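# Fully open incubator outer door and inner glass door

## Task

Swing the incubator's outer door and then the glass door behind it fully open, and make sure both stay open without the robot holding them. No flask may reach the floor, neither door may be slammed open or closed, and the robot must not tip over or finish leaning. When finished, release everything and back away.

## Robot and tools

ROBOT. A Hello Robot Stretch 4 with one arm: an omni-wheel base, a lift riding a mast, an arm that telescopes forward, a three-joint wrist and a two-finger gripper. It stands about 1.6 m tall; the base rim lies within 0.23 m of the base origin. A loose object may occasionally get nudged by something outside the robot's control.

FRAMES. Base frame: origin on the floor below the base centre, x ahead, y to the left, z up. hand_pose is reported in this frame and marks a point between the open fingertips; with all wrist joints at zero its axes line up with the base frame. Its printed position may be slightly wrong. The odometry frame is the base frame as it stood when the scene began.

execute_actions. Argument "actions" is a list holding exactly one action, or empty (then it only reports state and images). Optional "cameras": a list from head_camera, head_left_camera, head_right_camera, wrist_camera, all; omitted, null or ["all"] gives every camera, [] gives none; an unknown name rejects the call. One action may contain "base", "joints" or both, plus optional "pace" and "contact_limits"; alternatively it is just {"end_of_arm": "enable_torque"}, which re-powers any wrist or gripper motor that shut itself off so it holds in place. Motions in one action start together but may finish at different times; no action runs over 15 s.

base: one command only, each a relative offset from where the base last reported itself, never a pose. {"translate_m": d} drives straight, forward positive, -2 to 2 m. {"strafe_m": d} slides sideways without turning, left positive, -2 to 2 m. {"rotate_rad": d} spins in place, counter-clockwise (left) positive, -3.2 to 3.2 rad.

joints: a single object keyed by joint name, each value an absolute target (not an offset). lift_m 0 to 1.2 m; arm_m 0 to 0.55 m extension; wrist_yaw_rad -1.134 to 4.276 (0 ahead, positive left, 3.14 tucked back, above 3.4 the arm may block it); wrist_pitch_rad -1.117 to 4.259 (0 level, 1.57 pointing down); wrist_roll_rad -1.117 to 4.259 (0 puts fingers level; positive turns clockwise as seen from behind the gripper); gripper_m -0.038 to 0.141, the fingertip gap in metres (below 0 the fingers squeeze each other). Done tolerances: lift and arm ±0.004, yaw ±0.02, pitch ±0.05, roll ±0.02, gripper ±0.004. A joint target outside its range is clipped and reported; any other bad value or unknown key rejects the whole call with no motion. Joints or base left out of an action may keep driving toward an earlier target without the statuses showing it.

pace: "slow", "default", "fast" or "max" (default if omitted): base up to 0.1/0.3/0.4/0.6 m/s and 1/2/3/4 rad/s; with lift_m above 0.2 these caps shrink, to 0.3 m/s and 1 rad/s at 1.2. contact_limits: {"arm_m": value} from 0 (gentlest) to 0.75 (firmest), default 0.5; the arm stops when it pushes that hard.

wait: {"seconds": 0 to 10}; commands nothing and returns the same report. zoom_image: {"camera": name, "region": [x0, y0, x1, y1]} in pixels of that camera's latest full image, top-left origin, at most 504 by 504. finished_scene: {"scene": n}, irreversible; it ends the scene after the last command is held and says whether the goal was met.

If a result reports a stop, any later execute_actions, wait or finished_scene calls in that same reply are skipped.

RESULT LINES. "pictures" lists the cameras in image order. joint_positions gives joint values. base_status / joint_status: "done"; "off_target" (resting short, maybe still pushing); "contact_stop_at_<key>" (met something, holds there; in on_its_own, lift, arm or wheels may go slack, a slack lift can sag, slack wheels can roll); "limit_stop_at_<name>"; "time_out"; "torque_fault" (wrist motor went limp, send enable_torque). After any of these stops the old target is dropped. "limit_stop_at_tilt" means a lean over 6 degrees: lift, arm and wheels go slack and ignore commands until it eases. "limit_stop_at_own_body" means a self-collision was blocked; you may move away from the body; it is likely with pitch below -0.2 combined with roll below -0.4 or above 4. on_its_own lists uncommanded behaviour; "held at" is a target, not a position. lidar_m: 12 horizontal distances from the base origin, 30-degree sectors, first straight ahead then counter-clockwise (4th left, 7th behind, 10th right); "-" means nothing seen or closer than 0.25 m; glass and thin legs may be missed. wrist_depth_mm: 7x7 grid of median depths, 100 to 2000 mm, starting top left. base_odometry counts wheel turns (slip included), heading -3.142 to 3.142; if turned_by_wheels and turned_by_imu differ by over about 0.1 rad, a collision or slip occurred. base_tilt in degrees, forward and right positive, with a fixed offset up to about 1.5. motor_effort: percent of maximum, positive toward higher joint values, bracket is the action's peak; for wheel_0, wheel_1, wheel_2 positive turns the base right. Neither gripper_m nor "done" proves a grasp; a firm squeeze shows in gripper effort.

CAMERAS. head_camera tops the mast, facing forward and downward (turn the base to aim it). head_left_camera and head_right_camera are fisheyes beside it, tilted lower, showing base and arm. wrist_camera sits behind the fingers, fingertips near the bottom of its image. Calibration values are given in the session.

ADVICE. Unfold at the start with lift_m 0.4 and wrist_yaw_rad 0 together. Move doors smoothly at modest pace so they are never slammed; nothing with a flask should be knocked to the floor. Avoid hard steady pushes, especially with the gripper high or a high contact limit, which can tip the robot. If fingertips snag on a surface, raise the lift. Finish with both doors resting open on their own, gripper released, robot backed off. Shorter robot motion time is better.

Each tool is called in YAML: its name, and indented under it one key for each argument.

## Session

execute_actions:
  actions: []

Scene clock: 0.00 s.
base_odometry: x=+0.000 y=+0.000 heading=+0.000 (m, m, rad; odometry frame)
turned_by_wheels: +0.000 (rad since the last result)
turned_by_imu: +0.000 (rad since the last result)
base_tilt: forward=-0.4 right=-0.3 (deg)
lidar_m: 1.37 1.36 1.70 2.18 2.20 2.58 1.65 1.66 2.77 1.73 1.74 1.61
base_status: not commanded
joint_positions: lift_m=+0.170 arm_m=-0.003 wrist_yaw_rad=+3.059 wrist_pitch_rad=+0.005 wrist_roll_rad=-0.013 gripper_m=+0.057
joint_status: not commanded
motor_effort: lift_m=+19 arm_m=-1 wrist_yaw_rad=+0 wrist_pitch_rad=-7 wrist_roll_rad=+2 gripper_m=-3 wheel_0=+0 wheel_1=+0 wheel_2=+0 (%)
hand_pose: x=-0.1119 y=+0.1110 z=+0.3468 quat_wxyz=(+0.041, -0.003, -0.007, +0.999) (m; base frame)
wrist_depth_mm: 140 194 - - - - - / 108 143 - - - - - / 111 143 - - - - - / 128 150 - - - - - / 1576 1756 - - - - - / 1464 1499 208 1499 222 1576 1576 / 946 842 946 163 904 976 976
pictures: head_camera, head_left_camera, head_right_camera, wrist_camera
camera_calibration (this result's frames):
wrist_camera: T_world_to_cam=[[0.126676, 0.991277, 0.0363617, -0.116341], [-0.00971651, 0.0378952, -0.999234, 0.397762], [-0.991897, 0.126225, 0.0144322, 0.0993029], [0, 0, 0, 1]] pos_world=[0.117101, 0.0877185, 0.400255]
Images, in order (width x height): head_camera 420x560, head_left_camera 420x672, head_right_camera 420x672, wrist_camera 616x392.

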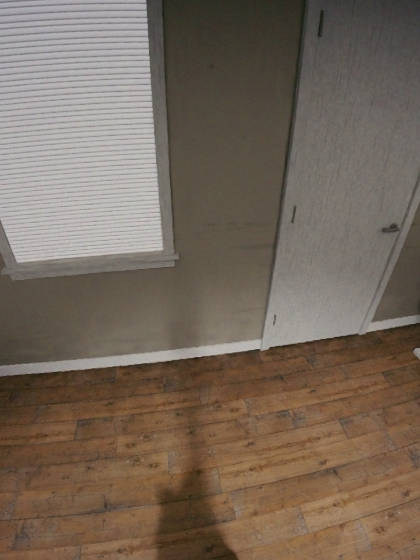

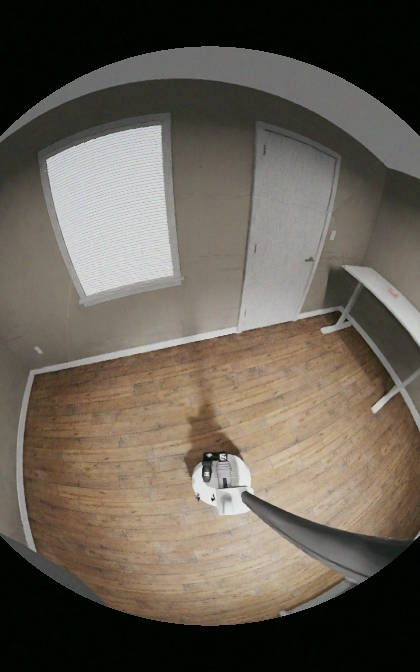

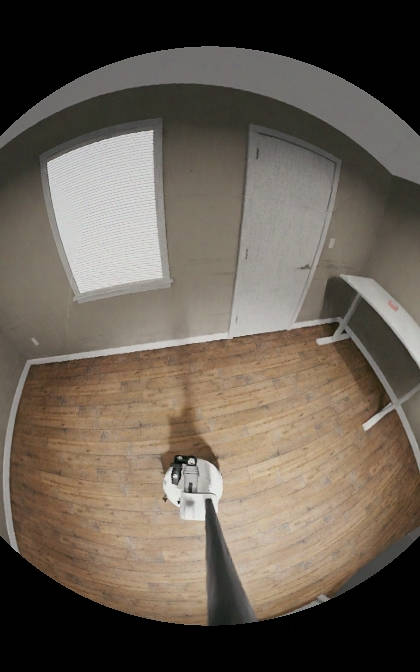

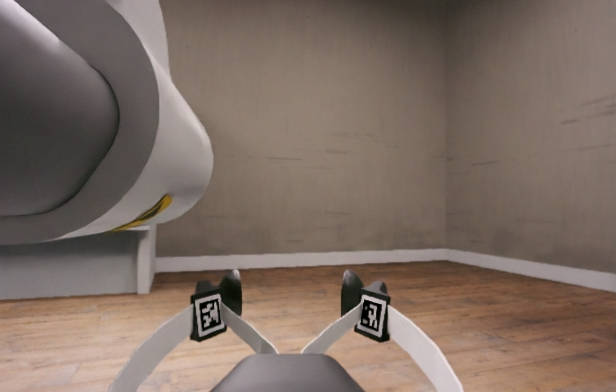

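execute_actions:
  actions:
    - {"base": {"rotate_rad": -2.88}, "joints": {"lift_m": 0.5, "wrist_yaw_rad": 0, "gripper_m": 0.09}, "pace": "fast"}
  cameras: ["head_camera", "wrist_camera"]

Scene clock: 2.53 s.
base_odometry: x=+0.000 y=+0.000 heading=-2.880 (m, m, rad; odometry frame)
turned_by_wheels: -2.880 (rad since the last result)
turned_by_imu: -2.915 (rad since the last result)
base_tilt: forward=-0.4 right=-0.3 (deg)
lidar_m: 1.62 1.73 2.63 1.72 1.81 1.45 1.40 1.45 2.11 2.16 2.32 2.38
base_status: done
joint_positions: lift_m=+0.500 arm_m=-0.003 wrist_yaw_rad=+0.000 wrist_pitch_rad=+0.005 wrist_roll_rad=-0.013 gripper_m=+0.090
joint_status: all done
motor_effort: lift_m=+22(24) arm_m=-1(0) wrist_yaw_rad=-2(7) wrist_pitch_rad=-7(8) wrist_roll_rad=+1(1) gripper_m=-2(0) wheel_0=+0(12) wheel_1=+0(12) wheel_2=-1(10) (%)
hand_pose: x=+0.4569 y=-0.0873 z=+0.6766 quat_wxyz=(+1.000, -0.007, +0.002, +0.000) (m; base frame)
wrist_depth_mm: - - - - - - - / - - - - - - - / - 1499 1499 - - - - / - 1430 1464 - - - - / - 1464 1430 - - - - / - 1430 218 - 215 - - / 1661 1499 1537 158 1661 1756 1756
pictures: head_camera, wrist_camera
camera_calibration (this result's frames):
wrist_camera: T_world_to_cam=[[-0.0436823, -0.998383, 0.0363627, -0.0996522], [0.0128443, -0.0369557, -0.999234, 0.723479], [0.998963, -0.0431818, 0.0144379, -0.240638], [0, 0, 0, 1]] pos_world=[0.226743, -0.0831456, 0.730023]
Images, in order (width x height): head_camera 420x560, wrist_camera 616x392.

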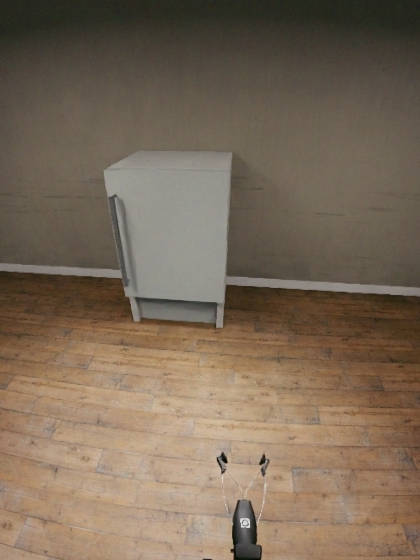

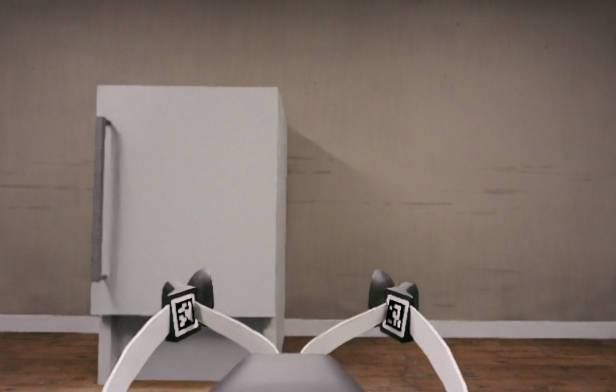

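execute_actions:
  actions:
    - {"base": {"translate_m": 0.8}, "pace": "max"}
  cameras: []

execute_actions:
  actions:
    - {"base": {"strafe_m": 0.73}, "joints": {"arm_m": 0.2}, "pace": "max"}
  cameras: ["head_camera", "wrist_camera"]

Scene clock: 5.90 s.
base_odometry: x=-0.773 y=-0.207 heading=-2.880 (m, m, rad; odometry frame)
turned_by_wheels: +0.000 (rad since the last result)
turned_by_imu: -0.002 (rad since the last result)
base_tilt: forward=-0.2 right=-0.3 (deg)
lidar_m: 0.84 0.89 2.27 1.91 1.80 2.28 2.20 2.34 2.28 2.21 2.10 1.56
base_status: done
joint_positions: lift_m=+0.500 arm_m=-0.003 wrist_yaw_rad=+0.000 wrist_pitch_rad=+0.005 wrist_roll_rad=-0.013 gripper_m=+0.090
joint_status: not commanded
motor_effort: lift_m=+22(22) arm_m=-1(0) wrist_yaw_rad=+1(1) wrist_pitch_rad=-7(7) wrist_roll_rad=+2(3) gripper_m=-3(2) wheel_0=+0(1) wheel_1=+0(6) wheel_2=+0(14) (%)
hand_pose: x=+0.4569 y=-0.0874 z=+0.6766 quat_wxyz=(+1.000, -0.007, +0.002, +0.000) (m; base frame)
wrist_depth_mm: 640 647 647 1336 1366 1366 1366 / 647 640 647 1336 1336 1336 1336 / 640 640 640 1336 1336 1336 1336 / 634 640 634 1308 1336 1336 1366 / 634 627 634 1336 1308 1308 1336 / 627 634 218 1336 216 1336 1336 / 627 627 634 157 1308 1336 1336
pictures: none
No camera images: the call's "cameras" was empty. Leave "cameras" out to get every camera's image.

Scene clock: 8.73 s.
base_odometry: x=-0.584 y=-0.912 heading=-2.880 (m, m, rad; odometry frame)
turned_by_wheels: +0.000 (rad since the last result)
turned_by_imu: -0.003 (rad since the last result)
base_tilt: forward=-0.3 right=-0.4 (deg)
lidar_m: 0.82 1.62 1.83 1.71 1.10 1.46 2.16 2.29 3.04 2.93 2.13 0.90
base_status: done
joint_positions: lift_m=+0.500 arm_m=+0.199 wrist_yaw_rad=+0.000 wrist_pitch_rad=+0.005 wrist_roll_rad=-0.013 gripper_m=+0.090
joint_status: all done
motor_effort: lift_m=+22(22) arm_m=+6(5) wrist_yaw_rad=+0(1) wrist_pitch_rad=-7(8) wrist_roll_rad=+1(3) gripper_m=-2(2) wheel_0=-1(14) wheel_1=-1(14) wheel_2=+0(1) (%)
hand_pose: x=+0.6583 y=-0.0874 z=+0.6766 quat_wxyz=(+1.000, -0.007, +0.002, +0.000) (m; base frame)
wrist_depth_mm: 1160 1160 1138 462 466 469 469 / 1138 1138 1138 462 462 466 466 / 1138 1138 1160 466 462 462 462 / 1118 1160 1138 462 462 466 462 / 1138 1118 1138 459 459 462 462 / 1138 1138 218 455 215 455 459 / 1118 1118 1138 158 455 459 455
pictures: head_camera, wrist_camera
camera_calibration (this result's frames):
wrist_camera: T_world_to_cam=[[-0.0439885, -0.99837, 0.0363604, -0.0907369], [0.0128863, -0.0369596, -0.999234, 0.720878], [0.998949, -0.0434862, 0.0144911, -0.441928], [0, 0, 0, 1]] pos_world=[0.428183, -0.0831634, 0.730029]
Images, in order (width x height): head_camera 420x560, wrist_camera 616x392.

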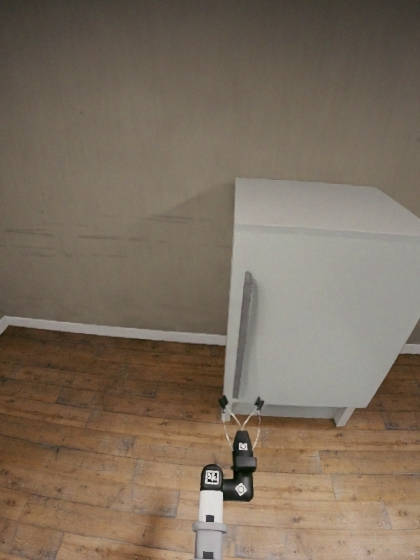

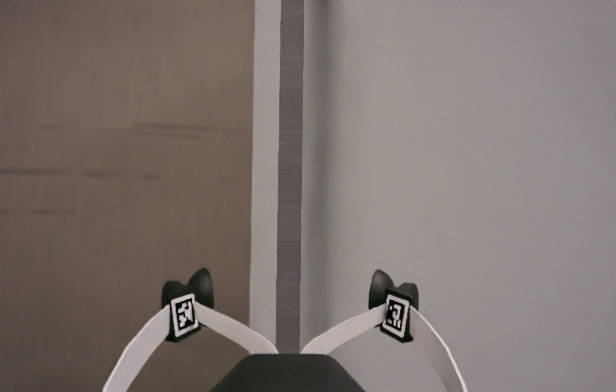

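execute_actions:
  actions:
    - {"joints": {"arm_m": 0.39}, "contact_limits": {"arm_m": 0.2}}
  cameras: ["wrist_camera"]

execute_actions:
  actions:
    - {"joints": {"gripper_m": -0.035}}
  cameras: ["wrist_camera"]

Scene clock: 10.73 s.
base_odometry: x=-0.584 y=-0.912 heading=-2.880 (m, m, rad; odometry frame)
turned_by_wheels: +0.000 (rad since the last result)
turned_by_imu: +0.000 (rad since the last result)
base_tilt: forward=-0.3 right=-0.4 (deg)
lidar_m: 0.82 1.60 1.86 1.72 1.11 1.45 2.14 2.29 3.04 2.93 2.11 0.91
base_status: not commanded
joint_positions: lift_m=+0.500 arm_m=+0.389 wrist_yaw_rad=+0.000 wrist_pitch_rad=+0.005 wrist_roll_rad=-0.013 gripper_m=+0.090
joint_status: all done
motor_effort: lift_m=+22(22) arm_m=+6(4) wrist_yaw_rad=+0(1) wrist_pitch_rad=-7(7) wrist_roll_rad=+2(2) gripper_m=-2(3) wheel_0=-1(1) wheel_1=-1(2) wheel_2=+0(1) (%)
contact_limits: arm_m 0.2
hand_pose: x=+0.8483 y=-0.0874 z=+0.6766 quat_wxyz=(+1.000, -0.007, +0.002, +0.000) (m; base frame)
wrist_depth_mm: 960 960 946 201 272 273 273 / 946 946 960 199 271 271 272 / 946 946 946 199 270 271 271 / 960 946 946 198 270 270 270 / 946 931 946 197 268 268 270 / 931 931 218 196 215 267 267 / 931 931 931 157 266 266 266
pictures: wrist_camera
camera_calibration (this result's frames):
wrist_camera: T_world_to_cam=[[-0.0440217, -0.998369, 0.0363599, -0.0823609], [0.0128972, -0.03696, -0.999234, 0.718423], [0.998947, -0.0435191, 0.0145033, -0.631718], [0, 0, 0, 1]] pos_world=[0.618162, -0.0831653, 0.730029]
Images, in order (width x height): wrist_camera 616x392.

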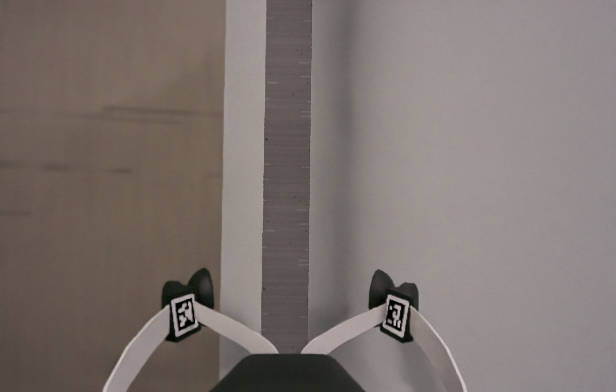

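Scene clock: 12.67 s.
base_odometry: x=-0.584 y=-0.912 heading=-2.880 (m, m, rad; odometry frame)
turned_by_wheels: +0.001 (rad since the last result)
turned_by_imu: +0.000 (rad since the last result)
base_tilt: forward=-0.2 right=-0.3 (deg)
lidar_m: 0.81 1.63 1.84 1.68 1.12 1.44 2.14 2.28 3.05 2.93 2.14 0.91
base_status: not commanded
joint_positions: lift_m=+0.500 arm_m=+0.391 wrist_yaw_rad=+0.010 wrist_pitch_rad=+0.005 wrist_roll_rad=-0.013 gripper_m=-0.034
joint_status: all done
on_its_own: wrist_yaw_rad is at rest, and its effort (-27) is outside its rest range (-13 to +13)
motor_effort: lift_m=+22(22) arm_m=-3(6) wrist_yaw_rad=-27(28) wrist_pitch_rad=-9(9) wrist_roll_rad=+2(3) gripper_m=-32(31) wheel_0=-3(3) wheel_1=-1(1) wheel_2=+9(10) (%)
hand_pose: x=+0.8508 y=-0.0846 z=+0.6764 quat_wxyz=(+1.000, -0.007, +0.003, +0.005) (m; base frame)
wrist_depth_mm: 960 960 960 267 267 267 266 / 960 946 946 265 266 265 265 / 960 946 946 265 264 264 265 / 946 946 946 194 264 263 262 / 946 946 946 193 263 263 264 / 931 946 197 192 260 262 262 / 931 154 931 191 260 259 260
pictures: wrist_camera
camera_calibration (this result's frames):
wrist_camera: T_world_to_cam=[[-0.0342588, -0.99875, 0.0363898, -0.0877894], [0.012579, -0.0368392, -0.999242, 0.718586], [0.999334, -0.0337751, 0.0138254, -0.633144], [0, 0, 0, 1]] pos_world=[0.620675, -0.082592, 0.72999]
Images, in order (width x height): wrist_camera 616x392.

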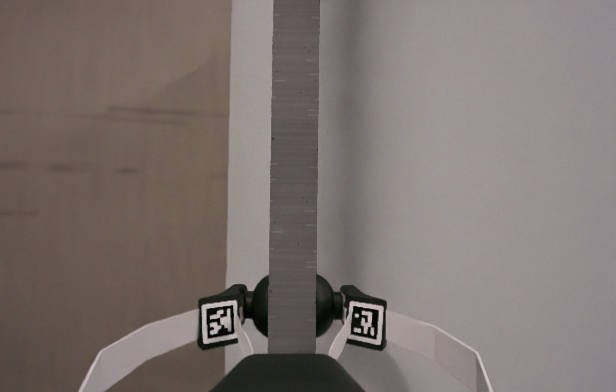

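execute_actions:
  actions:
    - {"joints": {"arm_m": 0.33}, "pace": "slow"}
  cameras: ["wrist_camera"]

Scene clock: 14.73 s.
base_odometry: x=-0.584 y=-0.912 heading=-2.880 (m, m, rad; odometry frame)
turned_by_wheels: -0.001 (rad since the last result)
turned_by_imu: -0.001 (rad since the last result)
base_tilt: forward=-0.3 right=-0.4 (deg)
lidar_m: 0.75 1.61 1.85 1.71 1.10 1.47 2.14 2.30 3.01 2.95 2.14 0.86
base_status: not commanded
joint_positions: lift_m=+0.500 arm_m=+0.331 wrist_yaw_rad=-0.004 wrist_pitch_rad=+0.005 wrist_roll_rad=-0.013 gripper_m=-0.034
joint_status: all done
motor_effort: lift_m=+22(22) arm_m=-7(20) wrist_yaw_rad=+10(33) wrist_pitch_rad=-7(10) wrist_roll_rad=+3(3) gripper_m=-25(34) wheel_0=-4(4) wheel_1=-1(1) wheel_2=-2(11) (%)
hand_pose: x=+0.7903 y=-0.0885 z=+0.6766 quat_wxyz=(+1.000, -0.007, +0.002, -0.002) (m; base frame)
wrist_depth_mm: 991 1008 1025 193 273 281 289 / 1025 1008 1008 193 271 279 287 / 1008 991 259 191 270 279 285 / 991 1008 257 191 270 277 285 / 976 991 256 191 268 276 283 / 991 991 191 190 264 274 282 / 991 156 253 187 265 273 281
pictures: wrist_camera
camera_calibration (this result's frames):
wrist_camera: T_world_to_cam=[[-0.0478856, -0.998191, 0.0363534, -0.0829574], [0.0128912, -0.0370097, -0.999232, 0.71917], [0.99877, -0.0473802, 0.0146401, -0.574061], [0, 0, 0, 1]] pos_world=[0.560111, -0.0833902, 0.730037]
Images, in order (width x height): wrist_camera 616x392.

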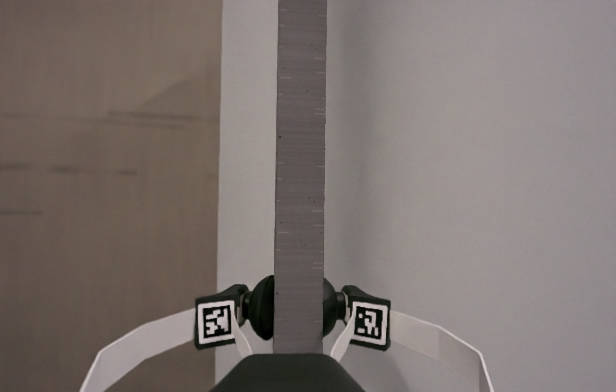

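execute_actions:
  actions:
    - {"joints": {"arm_m": 0.21}, "base": {"strafe_m": -0.045}, "pace": "slow"}
  cameras: []

execute_actions:
  actions:
    - {"joints": {"arm_m": 0.10}, "base": {"strafe_m": -0.058}, "pace": "slow"}
  cameras: ["head_camera", "wrist_camera"]

Scene clock: 17.60 s.
base_odometry: x=-0.596 y=-0.869 heading=-2.880 (m, m, rad; odometry frame)
turned_by_wheels: +0.000 (rad since the last result)
turned_by_imu: +0.001 (rad since the last result)
base_tilt: forward=-0.2 right=-0.3 (deg)
lidar_m: 0.61 1.65 1.90 1.73 1.14 1.55 2.16 2.30 2.98 2.89 2.12 0.74
base_status: done
joint_positions: lift_m=+0.500 arm_m=+0.211 wrist_yaw_rad=+0.002 wrist_pitch_rad=+0.005 wrist_roll_rad=-0.013 gripper_m=-0.034
joint_status: all done
motor_effort: lift_m=+22(22) arm_m=-6(5) wrist_yaw_rad=-5(41) wrist_pitch_rad=-8(8) wrist_roll_rad=+1(2) gripper_m=-23(25) wheel_0=+3(21) wheel_1=+0(7) wheel_2=+2(7) (%)
hand_pose: x=+0.6707 y=-0.0869 z=+0.6765 quat_wxyz=(+1.000, -0.007, +0.003, +0.001) (m; base frame)
wrist_depth_mm: 1138 1118 251 191 285 312 338 / 1138 1160 250 191 285 309 334 / 1118 1138 250 190 283 309 334 / 1118 1118 249 190 283 307 332 / 1098 1138 248 189 281 306 330 / 1118 1098 196 187 274 306 329 / 1118 1138 238 183 274 303 327
pictures: none
No camera images: the call's "cameras" was empty. Leave "cameras" out to get every camera's image.

Scene clock: 20.00 s.
base_odometry: x=-0.611 y=-0.813 heading=-2.881 (m, m, rad; odometry frame)
turned_by_wheels: -0.001 (rad since the last result)
turned_by_imu: +0.000 (rad since the last result)
base_tilt: forward=-0.2 right=-0.4 (deg)
lidar_m: 0.50 1.59 1.94 1.71 1.20 1.64 2.16 2.29 2.92 2.81 2.11 0.63
base_status: done
joint_positions: lift_m=+0.500 arm_m=+0.101 wrist_yaw_rad=-0.006 wrist_pitch_rad=+0.006 wrist_roll_rad=-0.013 gripper_m=-0.034
joint_status: all done
on_its_own: wrist_yaw_rad is at rest, and its effort (+18) is outside its rest range (-13 to +13)
motor_effort: lift_m=+22(22) arm_m=-8(11) wrist_yaw_rad=+18(46) wrist_pitch_rad=-10(10) wrist_roll_rad=+2(2) gripper_m=-21(21) wheel_0=-4(17) wheel_1=-2(6) wheel_2=-2(5) (%)
hand_pose: x=+0.5603 y=-0.0892 z=+0.6764 quat_wxyz=(+1.000, -0.007, +0.003, -0.003) (m; base frame)
wrist_depth_mm: 1229 1255 223 178 297 355 433 / 1229 1255 223 177 296 353 433 / 1205 1229 222 175 294 353 433 / 1205 1205 221 175 294 351 433 / 1205 1205 221 174 296 349 430 / 1205 1229 188 174 286 349 424 / 1182 209 213 167 283 347 418
pictures: head_camera, wrist_camera
camera_calibration (this result's frames):
wrist_camera: T_world_to_cam=[[-0.0502808, -0.998072, 0.036395, -0.0933333], [0.0118449, -0.0370345, -0.999244, 0.722424], [0.998665, -0.0498116, 0.0136842, -0.343952], [0, 0, 0, 1]] pos_world=[0.330242, -0.0835316, 0.729981]
Images, in order (width x height): head_camera 420x560, wrist_camera 616x392.

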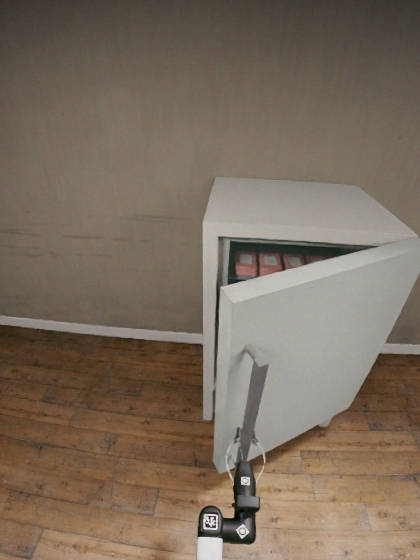

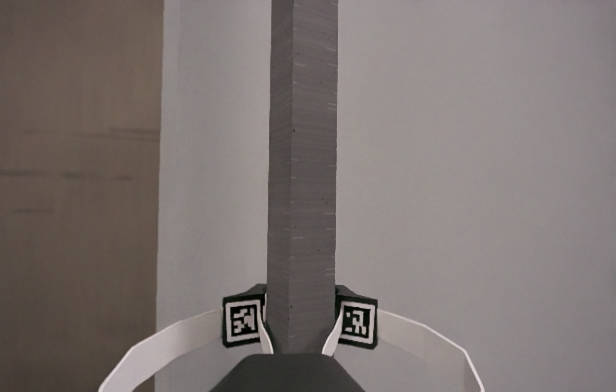

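execute_actions:
  actions:
    - {"joints": {"arm_m": 0.0, "wrist_yaw_rad": 0.1}, "base": {"strafe_m": -0.11}, "pace": "slow"}
  cameras: []

execute_actions:
  actions:
    - {"joints": {"gripper_m": 0.07}}
  cameras: []

execute_actions:
  actions:
    - {"base": {"translate_m": -0.15}, "pace": "fast"}
  cameras: ["head_camera", "wrist_camera"]

Scene clock: 22.57 s.
base_odometry: x=-0.639 y=-0.706 heading=-2.881 (m, m, rad; odometry frame)
turned_by_wheels: +0.000 (rad since the last result)
turned_by_imu: +0.000 (rad since the last result)
base_tilt: forward=-0.3 right=-0.3 (deg)
lidar_m: 0.40 1.60 2.07 1.71 1.31 1.82 2.17 2.31 2.81 2.71 2.10 0.57
base_status: done
joint_positions: lift_m=+0.500 arm_m=+0.001 wrist_yaw_rad=+0.100 wrist_pitch_rad=+0.006 wrist_roll_rad=-0.013 gripper_m=-0.034
joint_status: all done
motor_effort: lift_m=+22(22) arm_m=-6(12) wrist_yaw_rad=-1(45) wrist_pitch_rad=-10(11) wrist_roll_rad=+2(2) gripper_m=-18(23) wheel_0=+1(10) wheel_1=-2(10) wheel_2=+0(1) (%)
hand_pose: x=+0.4678 y=-0.0581 z=+0.6763 quat_wxyz=(+0.999, -0.007, +0.003, +0.050) (m; base frame)
wrist_depth_mm: 1430 1397 222 177 309 384 500 / 1464 1397 222 177 309 384 500 / 1430 1430 221 177 307 382 496 / 1464 1397 221 176 307 379 496 / 1430 1397 220 175 306 382 492 / 1397 1397 187 174 297 379 492 / 1397 149 211 167 289 377 488
pictures: none
No camera images: the call's "cameras" was empty. Leave "cameras" out to get every camera's image.

Scene clock: 24.30 s.
base_odometry: x=-0.639 y=-0.706 heading=-2.881 (m, m, rad; odometry frame)
turned_by_wheels: +0.000 (rad since the last result)
turned_by_imu: +0.000 (rad since the last result)
base_tilt: forward=-0.3 right=-0.3 (deg)
lidar_m: 0.41 1.60 2.07 1.71 1.30 1.79 2.17 2.31 2.80 2.73 2.13 0.59
base_status: not commanded
joint_positions: lift_m=+0.500 arm_m=+0.001 wrist_yaw_rad=+0.100 wrist_pitch_rad=+0.005 wrist_roll_rad=-0.013 gripper_m=+0.070
joint_status: all done
motor_effort: lift_m=+22(22) arm_m=-5(6) wrist_yaw_rad=+2(7) wrist_pitch_rad=-9(10) wrist_roll_rad=+1(0) gripper_m=-4(16) wheel_0=+1(1) wheel_1=-2(2) wheel_2=+0(0) (%)
hand_pose: x=+0.4676 y=-0.0583 z=+0.6765 quat_wxyz=(+0.999, -0.007, +0.002, +0.050) (m; base frame)
wrist_depth_mm: 1430 1397 239 287 338 410 517 / 1430 1397 238 286 336 410 517 / 1464 1430 239 285 336 407 512 / 1430 1430 239 283 334 407 512 / 1397 1397 237 285 334 404 508 / 1366 1397 190 276 216 402 508 / 1430 227 236 160 319 402 508
pictures: none
No camera images: the call's "cameras" was empty. Leave "cameras" out to get every camera's image.

Scene clock: 25.90 s.
base_odometry: x=-0.494 y=-0.668 heading=-2.881 (m, m, rad; odometry frame)
turned_by_wheels: +0.000 (rad since the last result)
turned_by_imu: +0.000 (rad since the last result)
base_tilt: forward=-0.3 right=-0.3 (deg)
lidar_m: 0.55 1.75 2.07 1.28 1.27 1.81 2.02 2.13 2.81 2.72 2.35 0.80
base_status: done
joint_positions: lift_m=+0.500 arm_m=+0.001 wrist_yaw_rad=+0.100 wrist_pitch_rad=+0.005 wrist_roll_rad=-0.013 gripper_m=+0.070
joint_status: not commanded
motor_effort: lift_m=+22(22) arm_m=-5(5) wrist_yaw_rad=+0(0) wrist_pitch_rad=-8(9) wrist_roll_rad=+1(2) gripper_m=-3(2) wheel_0=+1(3) wheel_1=+0(4) wheel_2=-1(11) (%)
hand_pose: x=+0.4676 y=-0.0582 z=+0.6765 quat_wxyz=(+0.999, -0.007, +0.002, +0.050) (m; base frame)
wrist_depth_mm: 1618 1576 399 407 517 627 1397 / 1576 1618 399 407 508 615 1397 / 1618 1576 397 404 508 615 1078 / 1576 1576 394 402 508 621 1078 / 1618 1537 394 402 504 615 1042 / 1576 1537 206 343 215 609 1060 / 1576 1499 402 160 484 609 1042
pictures: head_camera, wrist_camera
camera_calibration (this result's frames):
wrist_camera: T_world_to_cam=[[0.0556512, -0.997788, 0.0363738, -0.116577], [0.0161955, -0.0355233, -0.999238, 0.722863], [0.998319, 0.0561978, 0.0141828, -0.243812], [0, 0, 0, 1]] pos_world=[0.238182, -0.0769386, 0.730011]
Images, in order (width x height): head_camera 420x560, wrist_camera 616x392.

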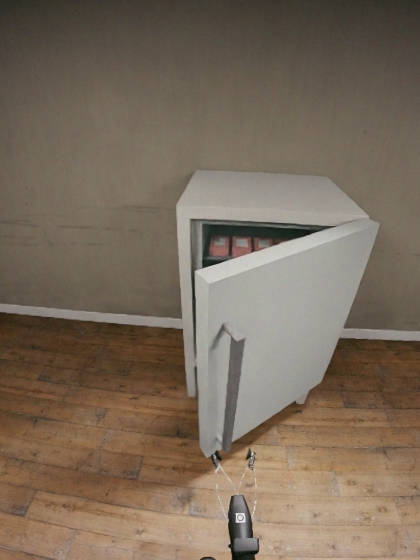

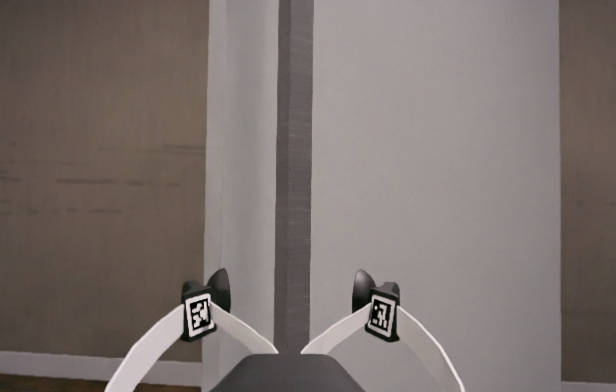

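execute_actions:
  actions:
    - {"base": {"strafe_m": 0.24}, "joints": {"wrist_yaw_rad": 0, "gripper_m": 0.0, "arm_m": 0.05}, "pace": "fast"}
  cameras: ["wrist_camera"]

execute_actions:
  actions:
    - {"joints": {"arm_m": 0.35}, "pace": "fast", "contact_limits": {"arm_m": 0.2}}
  cameras: ["head_camera", "wrist_camera"]

Scene clock: 27.97 s.
base_odometry: x=-0.432 y=-0.900 heading=-2.881 (m, m, rad; odometry frame)
turned_by_wheels: +0.000 (rad since the last result)
turned_by_imu: -0.001 (rad since the last result)
base_tilt: forward=-0.4 right=-0.4 (deg)
lidar_m: 1.09 1.78 1.84 1.16 1.01 1.46 2.00 2.13 3.02 2.94 2.33 0.62
base_status: done
joint_positions: lift_m=+0.500 arm_m=+0.049 wrist_yaw_rad=+0.000 wrist_pitch_rad=+0.005 wrist_roll_rad=-0.013 gripper_m=+0.000
joint_status: all done
motor_effort: lift_m=+22(22) arm_m=+6(10) wrist_yaw_rad=+0(5) wrist_pitch_rad=-8(8) wrist_roll_rad=+2(2) gripper_m=-6(7) wheel_0=+1(10) wheel_1=-1(6) wheel_2=+0(0) (%)
hand_pose: x=+0.5083 y=-0.0874 z=+0.6766 quat_wxyz=(+1.000, -0.007, +0.002, +0.000) (m; base frame)
wrist_depth_mm: 1464 1499 1464 891 375 366 559 / 1464 1464 1430 1060 370 366 549 / 1430 1464 1464 931 368 366 554 / 1430 1464 1464 891 368 364 544 / 1430 1464 1464 878 364 362 544 / 1397 1430 192 204 349 362 535 / 1430 1397 1397 185 249 359 544
pictures: wrist_camera
camera_calibration (this result's frames):
wrist_camera: T_world_to_cam=[[-0.0439419, -0.998372, 0.0363671, -0.0973506], [0.0127318, -0.0369589, -0.999236, 0.722847], [0.998953, -0.0434453, 0.0143351, -0.291967], [0, 0, 0, 1]] pos_world=[0.27818, -0.083161, 0.73002]
Images, in order (width x height): wrist_camera 616x392.

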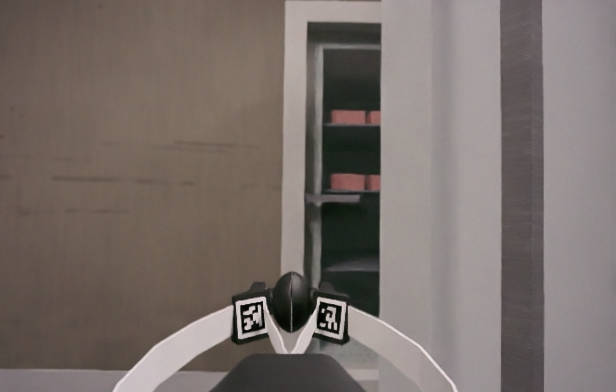

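Scene clock: 29.67 s.
base_odometry: x=-0.432 y=-0.900 heading=-2.881 (m, m, rad; odometry frame)
turned_by_wheels: +0.000 (rad since the last result)
turned_by_imu: +0.000 (rad since the last result)
base_tilt: forward=-0.2 right=-0.4 (deg)
lidar_m: 1.08 1.77 1.83 1.20 1.01 1.48 2.00 2.13 2.97 2.94 2.36 0.61
base_status: not commanded
joint_positions: lift_m=+0.500 arm_m=+0.349 wrist_yaw_rad=+0.000 wrist_pitch_rad=+0.005 wrist_roll_rad=-0.013 gripper_m=+0.000
joint_status: all done
motor_effort: lift_m=+22(22) arm_m=+6(6) wrist_yaw_rad=-1(0) wrist_pitch_rad=-7(8) wrist_roll_rad=+0(1) gripper_m=-5(6) wheel_0=+1(1) wheel_1=-1(1) wheel_2=+0(0) (%)
contact_limits: arm_m 0.2
hand_pose: x=+0.8083 y=-0.0874 z=+0.6766 quat_wxyz=(+1.000, -0.007, +0.002, +0.000) (m; base frame)
wrist_depth_mm: 1160 1160 1160 585 778 759 759 / 1160 1138 1160 580 668 661 647 / 1138 1138 1138 574 960 946 809 / 1138 1138 1138 535 640 1025 759 / 1138 1138 1138 574 1025 1025 778 / 1118 1118 191 204 715 1025 741 / 1118 1118 1138 184 430 809 759
pictures: head_camera, wrist_camera
camera_calibration (this result's frames):
wrist_camera: T_world_to_cam=[[-0.0439397, -0.998372, 0.036359, -0.0841631], [0.0129156, -0.0369588, -0.999233, 0.71893], [0.998951, -0.0434364, 0.0145185, -0.59179], [0, 0, 0, 1]] pos_world=[0.578186, -0.0831605, 0.730031]
Images, in order (width x height): head_camera 420x560, wrist_camera 616x392.

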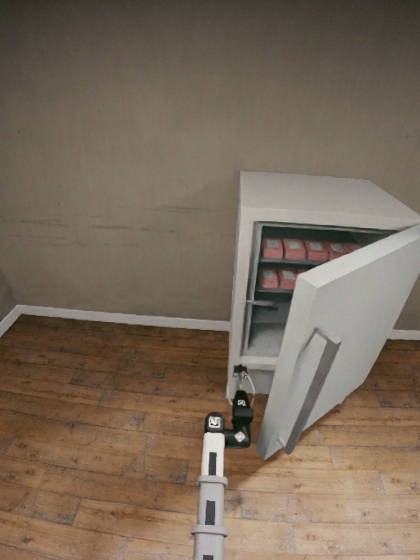

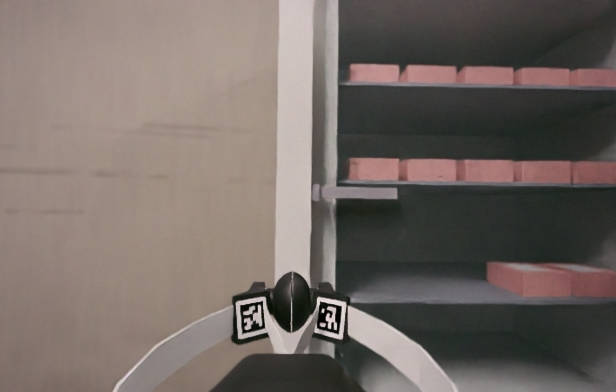

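execute_actions:
  actions:
    - {"base": {"strafe_m": -0.72}, "joints": {"arm_m": 0.10}, "pace": "slow"}
  cameras: ["head_camera", "wrist_camera"]

Scene clock: 38.40 s.
base_odometry: x=-0.618 y=-0.204 heading=-2.881 (m, m, rad; odometry frame)
turned_by_wheels: +0.000 (rad since the last result)
turned_by_imu: +0.001 (rad since the last result)
base_tilt: forward=-0.3 right=-0.2 (deg)
lidar_m: 0.50 1.11 2.46 1.71 1.77 2.11 2.05 2.14 2.30 2.24 2.31 0.37
base_status: done
joint_positions: lift_m=+0.500 arm_m=+0.101 wrist_yaw_rad=+0.000 wrist_pitch_rad=+0.005 wrist_roll_rad=-0.013 gripper_m=+0.000
joint_status: all done
motor_effort: lift_m=+22(22) arm_m=-6(7) wrist_yaw_rad=-1(22) wrist_pitch_rad=-7(7) wrist_roll_rad=+2(2) gripper_m=-5(9) wheel_0=+1(19) wheel_1=-3(5) wheel_2=-1(4) (%)
hand_pose: x=+0.5605 y=-0.0873 z=+0.6766 quat_wxyz=(+1.000, -0.007, +0.002, +0.000) (m; base frame)
wrist_depth_mm: 820 809 809 330 156 110 - / 904 1078 976 327 155 110 - / 917 1160 991 320 154 109 - / 878 1229 866 317 153 109 - / 931 1182 854 312 152 108 - / 946 1205 192 204 151 111 - / 798 788 778 184 147 110 -
pictures: head_camera, wrist_camera
camera_calibration (this result's frames):
wrist_camera: T_world_to_cam=[[-0.0437136, -0.998382, 0.0363581, -0.0951154], [0.0129418, -0.0369558, -0.999233, 0.722124], [0.99896, -0.0432095, 0.0145363, -0.344193], [0, 0, 0, 1]] pos_world=[0.330332, -0.0831473, 0.730032]
Images, in order (width x height): head_camera 420x560, wrist_camera 616x392.

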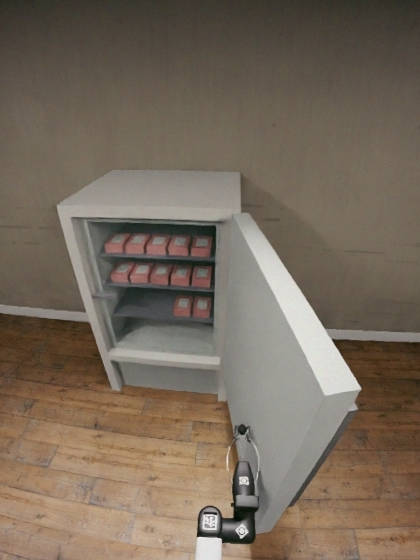

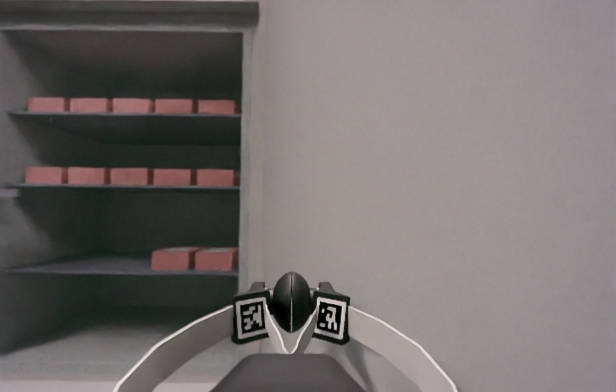

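execute_actions:
  actions:
    - {"base": {"strafe_m": -0.08}, "pace": "slow"}
  cameras: ["head_camera"]

Scene clock: 40.47 s.
base_odometry: x=-0.638 y=-0.127 heading=-2.881 (m, m, rad; odometry frame)
turned_by_wheels: +0.000 (rad since the last result)
turned_by_imu: +0.000 (rad since the last result)
base_tilt: forward=-0.3 right=-0.3 (deg)
lidar_m: 0.49 1.12 2.45 1.80 1.83 2.13 2.06 2.13 2.23 2.15 2.27 0.38
base_status: done
joint_positions: lift_m=+0.500 arm_m=+0.101 wrist_yaw_rad=+0.005 wrist_pitch_rad=+0.005 wrist_roll_rad=-0.013 gripper_m=+0.000
joint_status: not commanded
on_its_own: wrist_yaw_rad is at rest, and its effort (-15) is outside its rest range (-13 to +13)
motor_effort: lift_m=+22(22) arm_m=-6(6) wrist_yaw_rad=-15(14) wrist_pitch_rad=-8(7) wrist_roll_rad=+1(3) gripper_m=-5(6) wheel_0=+7(10) wheel_1=-1(10) wheel_2=-1(1) (%)
hand_pose: x=+0.5608 y=-0.0860 z=+0.6766 quat_wxyz=(+1.000, -0.007, +0.002, +0.002) (m; base frame)
wrist_depth_mm: 809 820 778 271 161 114 - / 976 1078 809 268 160 114 - / 991 1138 798 266 159 114 - / 960 1255 788 264 158 113 - / 1025 1229 750 262 158 113 - / 1008 1229 192 202 156 112 - / 788 778 732 182 147 112 -
pictures: head_camera
Images, in order (width x height): head_camera 420x560.

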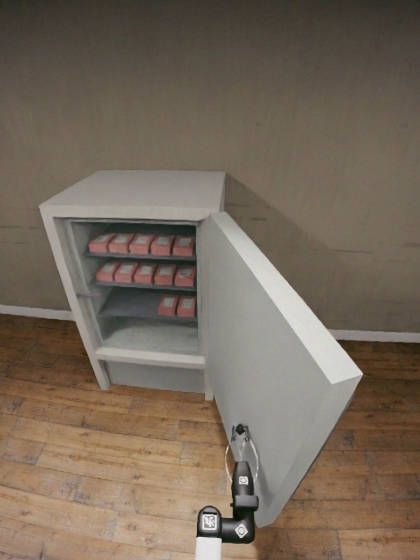

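execute_actions:
  actions:
    - {"base": {"strafe_m": 0.704}, "joints": {"lift_m": 0.578}, "pace": "max"}
  cameras: []

execute_actions:
  actions:
    - {"base": {"translate_m": 0.16}, "joints": {"arm_m": 0.45, "wrist_roll_rad": 1.57, "gripper_m": 0.06}, "pace": "fast"}
  cameras: ["head_camera", "wrist_camera"]

Scene clock: 43.83 s.
base_odometry: x=-0.457 y=-0.807 heading=-2.880 (m, m, rad; odometry frame)
turned_by_wheels: +0.000 (rad since the last result)
turned_by_imu: -0.002 (rad since the last result)
base_tilt: forward=-0.3 right=-0.3 (deg)
lidar_m: 1.07 1.79 1.91 1.24 1.12 1.58 2.00 2.14 2.92 2.86 0.91 1.05
base_status: done
joint_positions: lift_m=+0.578 arm_m=+0.101 wrist_yaw_rad=+0.000 wrist_pitch_rad=+0.005 wrist_roll_rad=-0.013 gripper_m=+0.000
joint_status: all done
motor_effort: lift_m=+19(25) arm_m=-6(6) wrist_yaw_rad=-1(15) wrist_pitch_rad=-7(12) wrist_roll_rad=+2(1) gripper_m=-5(6) wheel_0=+2(12) wheel_1=+1(13) wheel_2=+0(1) (%)
hand_pose: x=+0.5604 y=-0.0874 z=+0.7548 quat_wxyz=(+1.000, -0.007, +0.002, +0.000) (m; base frame)
wrist_depth_mm: 1430 1430 1430 809 809 788 798 / 1397 1397 1430 866 904 891 778 / 1430 1397 1397 931 1008 904 788 / 1397 1397 1430 946 1281 891 778 / 1366 1397 1430 1281 1281 991 778 / 1366 1397 192 204 946 878 768 / 1366 1366 778 184 512 917 778
pictures: none
No camera images: the call's "cameras" was empty. Leave "cameras" out to get every camera's image.

Scene clock: 45.63 s.
base_odometry: x=-0.611 y=-0.849 heading=-2.881 (m, m, rad; odometry frame)
turned_by_wheels: +0.000 (rad since the last result)
turned_by_imu: -0.001 (rad since the last result)
base_tilt: forward=-0.3 right=-0.3 (deg)
lidar_m: 0.89 1.58 1.93 1.75 1.16 1.57 2.17 2.28 2.97 0.87 0.87 0.94
base_status: done
joint_positions: lift_m=+0.578 arm_m=+0.449 wrist_yaw_rad=+0.000 wrist_pitch_rad=+0.005 wrist_roll_rad=+1.570 gripper_m=+0.060
joint_status: all done
motor_effort: lift_m=+19(19) arm_m=+6(7) wrist_yaw_rad=-1(0) wrist_pitch_rad=-7(8) wrist_roll_rad=+3(7) gripper_m=-3(2) wheel_0=-2(8) wheel_1=-1(10) wheel_2=+1(11) (%)
hand_pose: x=+0.9084 y=-0.0874 z=+0.7548 quat_wxyz=(+0.708, +0.707, +0.002, -0.002) (m; base frame)
wrist_depth_mm: 480 413 597 768 615 580 496 / 484 413 603 750 609 580 496 / 484 410 609 750 609 580 500 / 484 415 603 759 603 574 496 / 459 415 459 459 539 459 473 / 312 315 207 306 216 317 315 / 296 260 297 162 279 297 297
pictures: head_camera, wrist_camera
camera_calibration (this result's frames):
wrist_camera: T_world_to_cam=[[-0.0490564, -0.0241343, -0.998504, 0.788268], [0.0173609, 0.999536, -0.0250122, 0.14694], [0.998645, -0.0185619, -0.0486147, -0.642733], [0, 0, 0, 1]] pos_world=[0.677981, -0.139778, 0.759518]
Images, in order (width x height): head_camera 420x560, wrist_camera 616x392.

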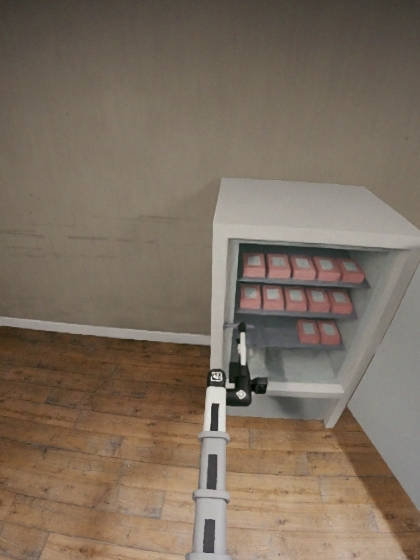

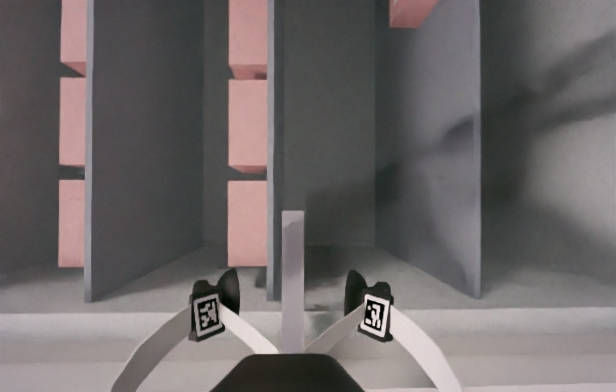

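execute_actions:
  actions:
    - {"base": {"strafe_m": 0.007}, "joints": {"arm_m": 0.493}, "contact_limits": {"arm_m": 0.15}, "pace": "slow"}
  cameras: ["wrist_camera"]

execute_actions:
  actions:
    - {"joints": {"gripper_m": -0.005}}
  cameras: ["wrist_camera"]

Scene clock: 47.67 s.
base_odometry: x=-0.609 y=-0.855 heading=-2.880 (m, m, rad; odometry frame)
turned_by_wheels: +0.000 (rad since the last result)
turned_by_imu: +0.000 (rad since the last result)
base_tilt: forward=-0.2 right=-0.2 (deg)
lidar_m: 0.91 1.60 1.89 1.71 1.15 1.56 2.17 2.29 2.99 0.90 0.87 0.97
base_status: done
joint_positions: lift_m=+0.578 arm_m=+0.492 wrist_yaw_rad=+0.000 wrist_pitch_rad=+0.005 wrist_roll_rad=+1.570 gripper_m=+0.060
joint_status: all done
motor_effort: lift_m=+19(19) arm_m=+6(8) wrist_yaw_rad=+0(1) wrist_pitch_rad=-7(7) wrist_roll_rad=+4(3) gripper_m=-4(3) wheel_0=+0(0) wheel_1=+2(8) wheel_2=+0(2) (%)
contact_limits: arm_m 0.15
hand_pose: x=+0.9513 y=-0.0874 z=+0.7548 quat_wxyz=(+0.708, +0.707, +0.002, -0.002) (m; base frame)
wrist_depth_mm: 314 413 597 715 609 377 492 / 314 410 609 715 609 377 500 / 315 413 609 715 609 379 496 / 312 415 320 707 609 375 496 / 312 418 415 418 496 377 473 / 286 286 208 263 216 289 287 / 255 244 260 161 262 268 271
pictures: wrist_camera
camera_calibration (this result's frames):
wrist_camera: T_world_to_cam=[[-0.0490567, -0.0241219, -0.998505, 0.790376], [0.0173774, 0.999536, -0.0250006, 0.146174], [0.998645, -0.0185779, -0.0486148, -0.685623], [0, 0, 0, 1]] pos_world=[0.720927, -0.139779, 0.759517]
Images, in order (width x height): wrist_camera 616x392.

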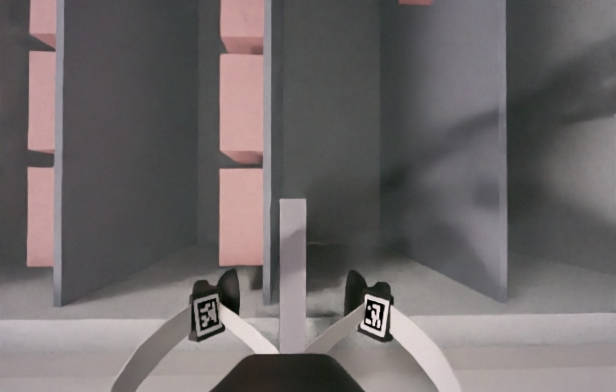

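Scene clock: 49.10 s.
base_odometry: x=-0.609 y=-0.855 heading=-2.880 (m, m, rad; odometry frame)
turned_by_wheels: +0.000 (rad since the last result)
turned_by_imu: +0.000 (rad since the last result)
base_tilt: forward=-0.2 right=-0.4 (deg)
lidar_m: 0.90 1.63 1.92 1.72 1.14 1.57 2.17 2.29 2.97 0.88 0.88 0.96
base_status: not commanded
joint_positions: lift_m=+0.578 arm_m=+0.492 wrist_yaw_rad=+0.001 wrist_pitch_rad=+0.005 wrist_roll_rad=+1.570 gripper_m=-0.004
joint_status: all done
motor_effort: lift_m=+19(19) arm_m=+4(6) wrist_yaw_rad=-3(4) wrist_pitch_rad=-8(8) wrist_roll_rad=+3(4) gripper_m=-18(16) wheel_0=-1(0) wheel_1=+2(2) wheel_2=+1(0) (%)
hand_pose: x=+0.9518 y=-0.0871 z=+0.7547 quat_wxyz=(+0.708, +0.707, +0.002, -0.001) (m; base frame)
wrist_depth_mm: 314 413 603 715 609 377 496 / 314 415 609 715 609 377 500 / 314 415 603 715 603 377 496 / 314 415 322 715 609 379 500 / 312 418 415 418 492 375 477 / 283 286 191 209 289 287 287 / 256 244 259 220 245 270 271
pictures: wrist_camera
camera_calibration (this result's frames):
wrist_camera: T_world_to_cam=[[-0.0492297, -0.0241681, -0.998495, 0.790503], [0.0164471, 0.999552, -0.0250046, 0.146787], [0.998652, -0.0176534, -0.0488101, -0.685873], [0, 0, 0, 1]] pos_world=[0.721451, -0.139725, 0.759506]
Images, in order (width x height): wrist_camera 616x392.

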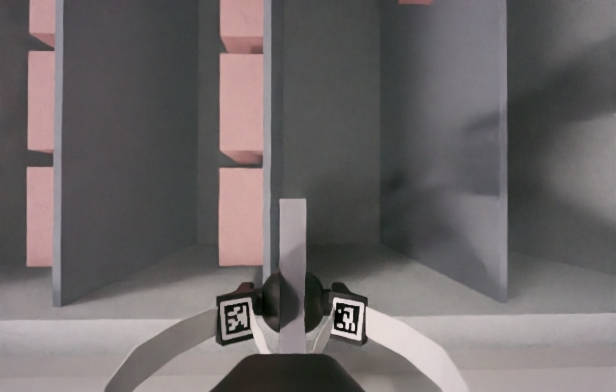

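execute_actions:
  actions:
    - {"joints": {"wrist_roll_rad": 1.2}}
  cameras: ["wrist_camera"]

Scene clock: 49.97 s.
base_odometry: x=-0.609 y=-0.855 heading=-2.880 (m, m, rad; odometry frame)
turned_by_wheels: +0.000 (rad since the last result)
turned_by_imu: +0.000 (rad since the last result)
base_tilt: forward=-0.3 right=-0.4 (deg)
lidar_m: 0.91 1.60 1.91 1.72 1.15 1.57 2.17 2.31 2.96 0.87 0.88 0.93
base_status: not commanded
joint_positions: lift_m=+0.578 arm_m=+0.492 wrist_yaw_rad=+0.001 wrist_pitch_rad=+0.005 wrist_roll_rad=+1.202 gripper_m=-0.004
joint_status: all done
motor_effort: lift_m=+19(19) arm_m=+4(4) wrist_yaw_rad=-3(4) wrist_pitch_rad=-8(8) wrist_roll_rad=-6(11) gripper_m=-17(17) wheel_0=-1(0) wheel_1=+2(2) wheel_2=+0(1) (%)
hand_pose: x=+0.9518 y=-0.0871 z=+0.7547 quat_wxyz=(+0.825, +0.566, +0.002, -0.001) (m; base frame)
wrist_depth_mm: 421 319 445 668 723 615 347 / 445 317 535 325 723 525 347 / 445 342 627 345 723 455 342 / 309 387 627 322 715 397 508 / 257 277 349 466 627 362 508 / 230 259 189 207 427 351 488 / 208 209 231 220 264 312 436
pictures: wrist_camera
camera_calibration (this result's frames):
wrist_camera: T_world_to_cam=[[-0.0485799, -0.380933, -0.923326, 0.702041], [0.014877, 0.924038, -0.38201, 0.411187], [0.998708, -0.0322943, -0.0392226, -0.694426], [0, 0, 0, 1]] pos_world=[0.721517, -0.134948, 0.778053]
Images, in order (width x height): wrist_camera 616x392.

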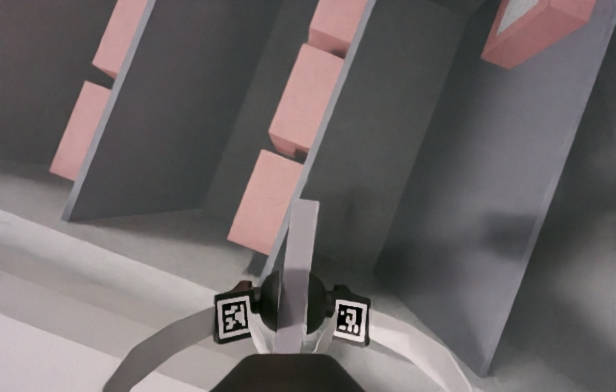

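execute_actions:
  actions:
    - {"joints": {"wrist_roll_rad": 0.03, "gripper_m": -0.02}}
  cameras: ["wrist_camera"]

Scene clock: 51.37 s.
base_odometry: x=-0.609 y=-0.855 heading=-2.880 (m, m, rad; odometry frame)
turned_by_wheels: +0.000 (rad since the last result)
turned_by_imu: +0.000 (rad since the last result)
base_tilt: forward=-0.3 right=-0.4 (deg)
lidar_m: 0.92 1.60 1.91 1.73 1.17 1.54 2.16 2.29 2.98 0.88 0.87 0.94
base_status: not commanded
joint_positions: lift_m=+0.578 arm_m=+0.492 wrist_yaw_rad=-0.001 wrist_pitch_rad=+0.007 wrist_roll_rad=+0.032 gripper_m=-0.019
joint_status: all done
motor_effort: lift_m=+19(19) arm_m=+4(4) wrist_yaw_rad=+2(5) wrist_pitch_rad=-14(14) wrist_roll_rad=-4(7) gripper_m=-20(24) wheel_0=+0(0) wheel_1=+2(2) wheel_2=+1(1) (%)
hand_pose: x=+0.9516 y=-0.0876 z=+0.7541 quat_wxyz=(+1.000, +0.016, +0.004, +0.000) (m; base frame)
wrist_depth_mm: 842 216 265 327 327 327 330 / 831 215 266 382 389 399 407 / 831 214 265 634 715 723 676 / 820 214 264 574 330 329 325 / 809 213 264 324 707 723 661 / 820 213 188 212 715 723 676 / 820 212 236 218 466 500 436
pictures: wrist_camera
camera_calibration (this result's frames):
wrist_camera: T_world_to_cam=[[-0.0449831, -0.998948, -0.00889792, -0.0458463], [0.0106575, 0.00842655, -0.999908, 0.801184], [0.998931, -0.0450738, 0.0102672, -0.732974], [0, 0, 0, 1]] pos_world=[0.72159, -0.0855872, 0.808228]
Images, in order (width x height): wrist_camera 616x392.

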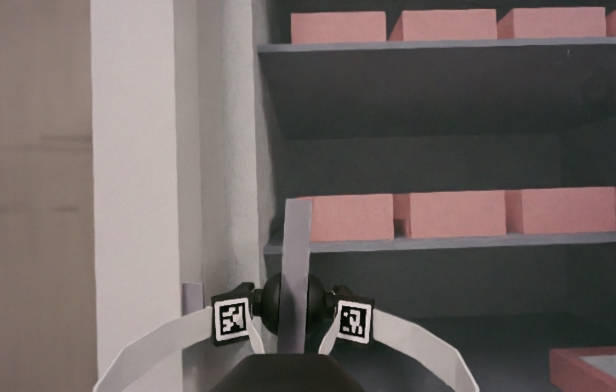

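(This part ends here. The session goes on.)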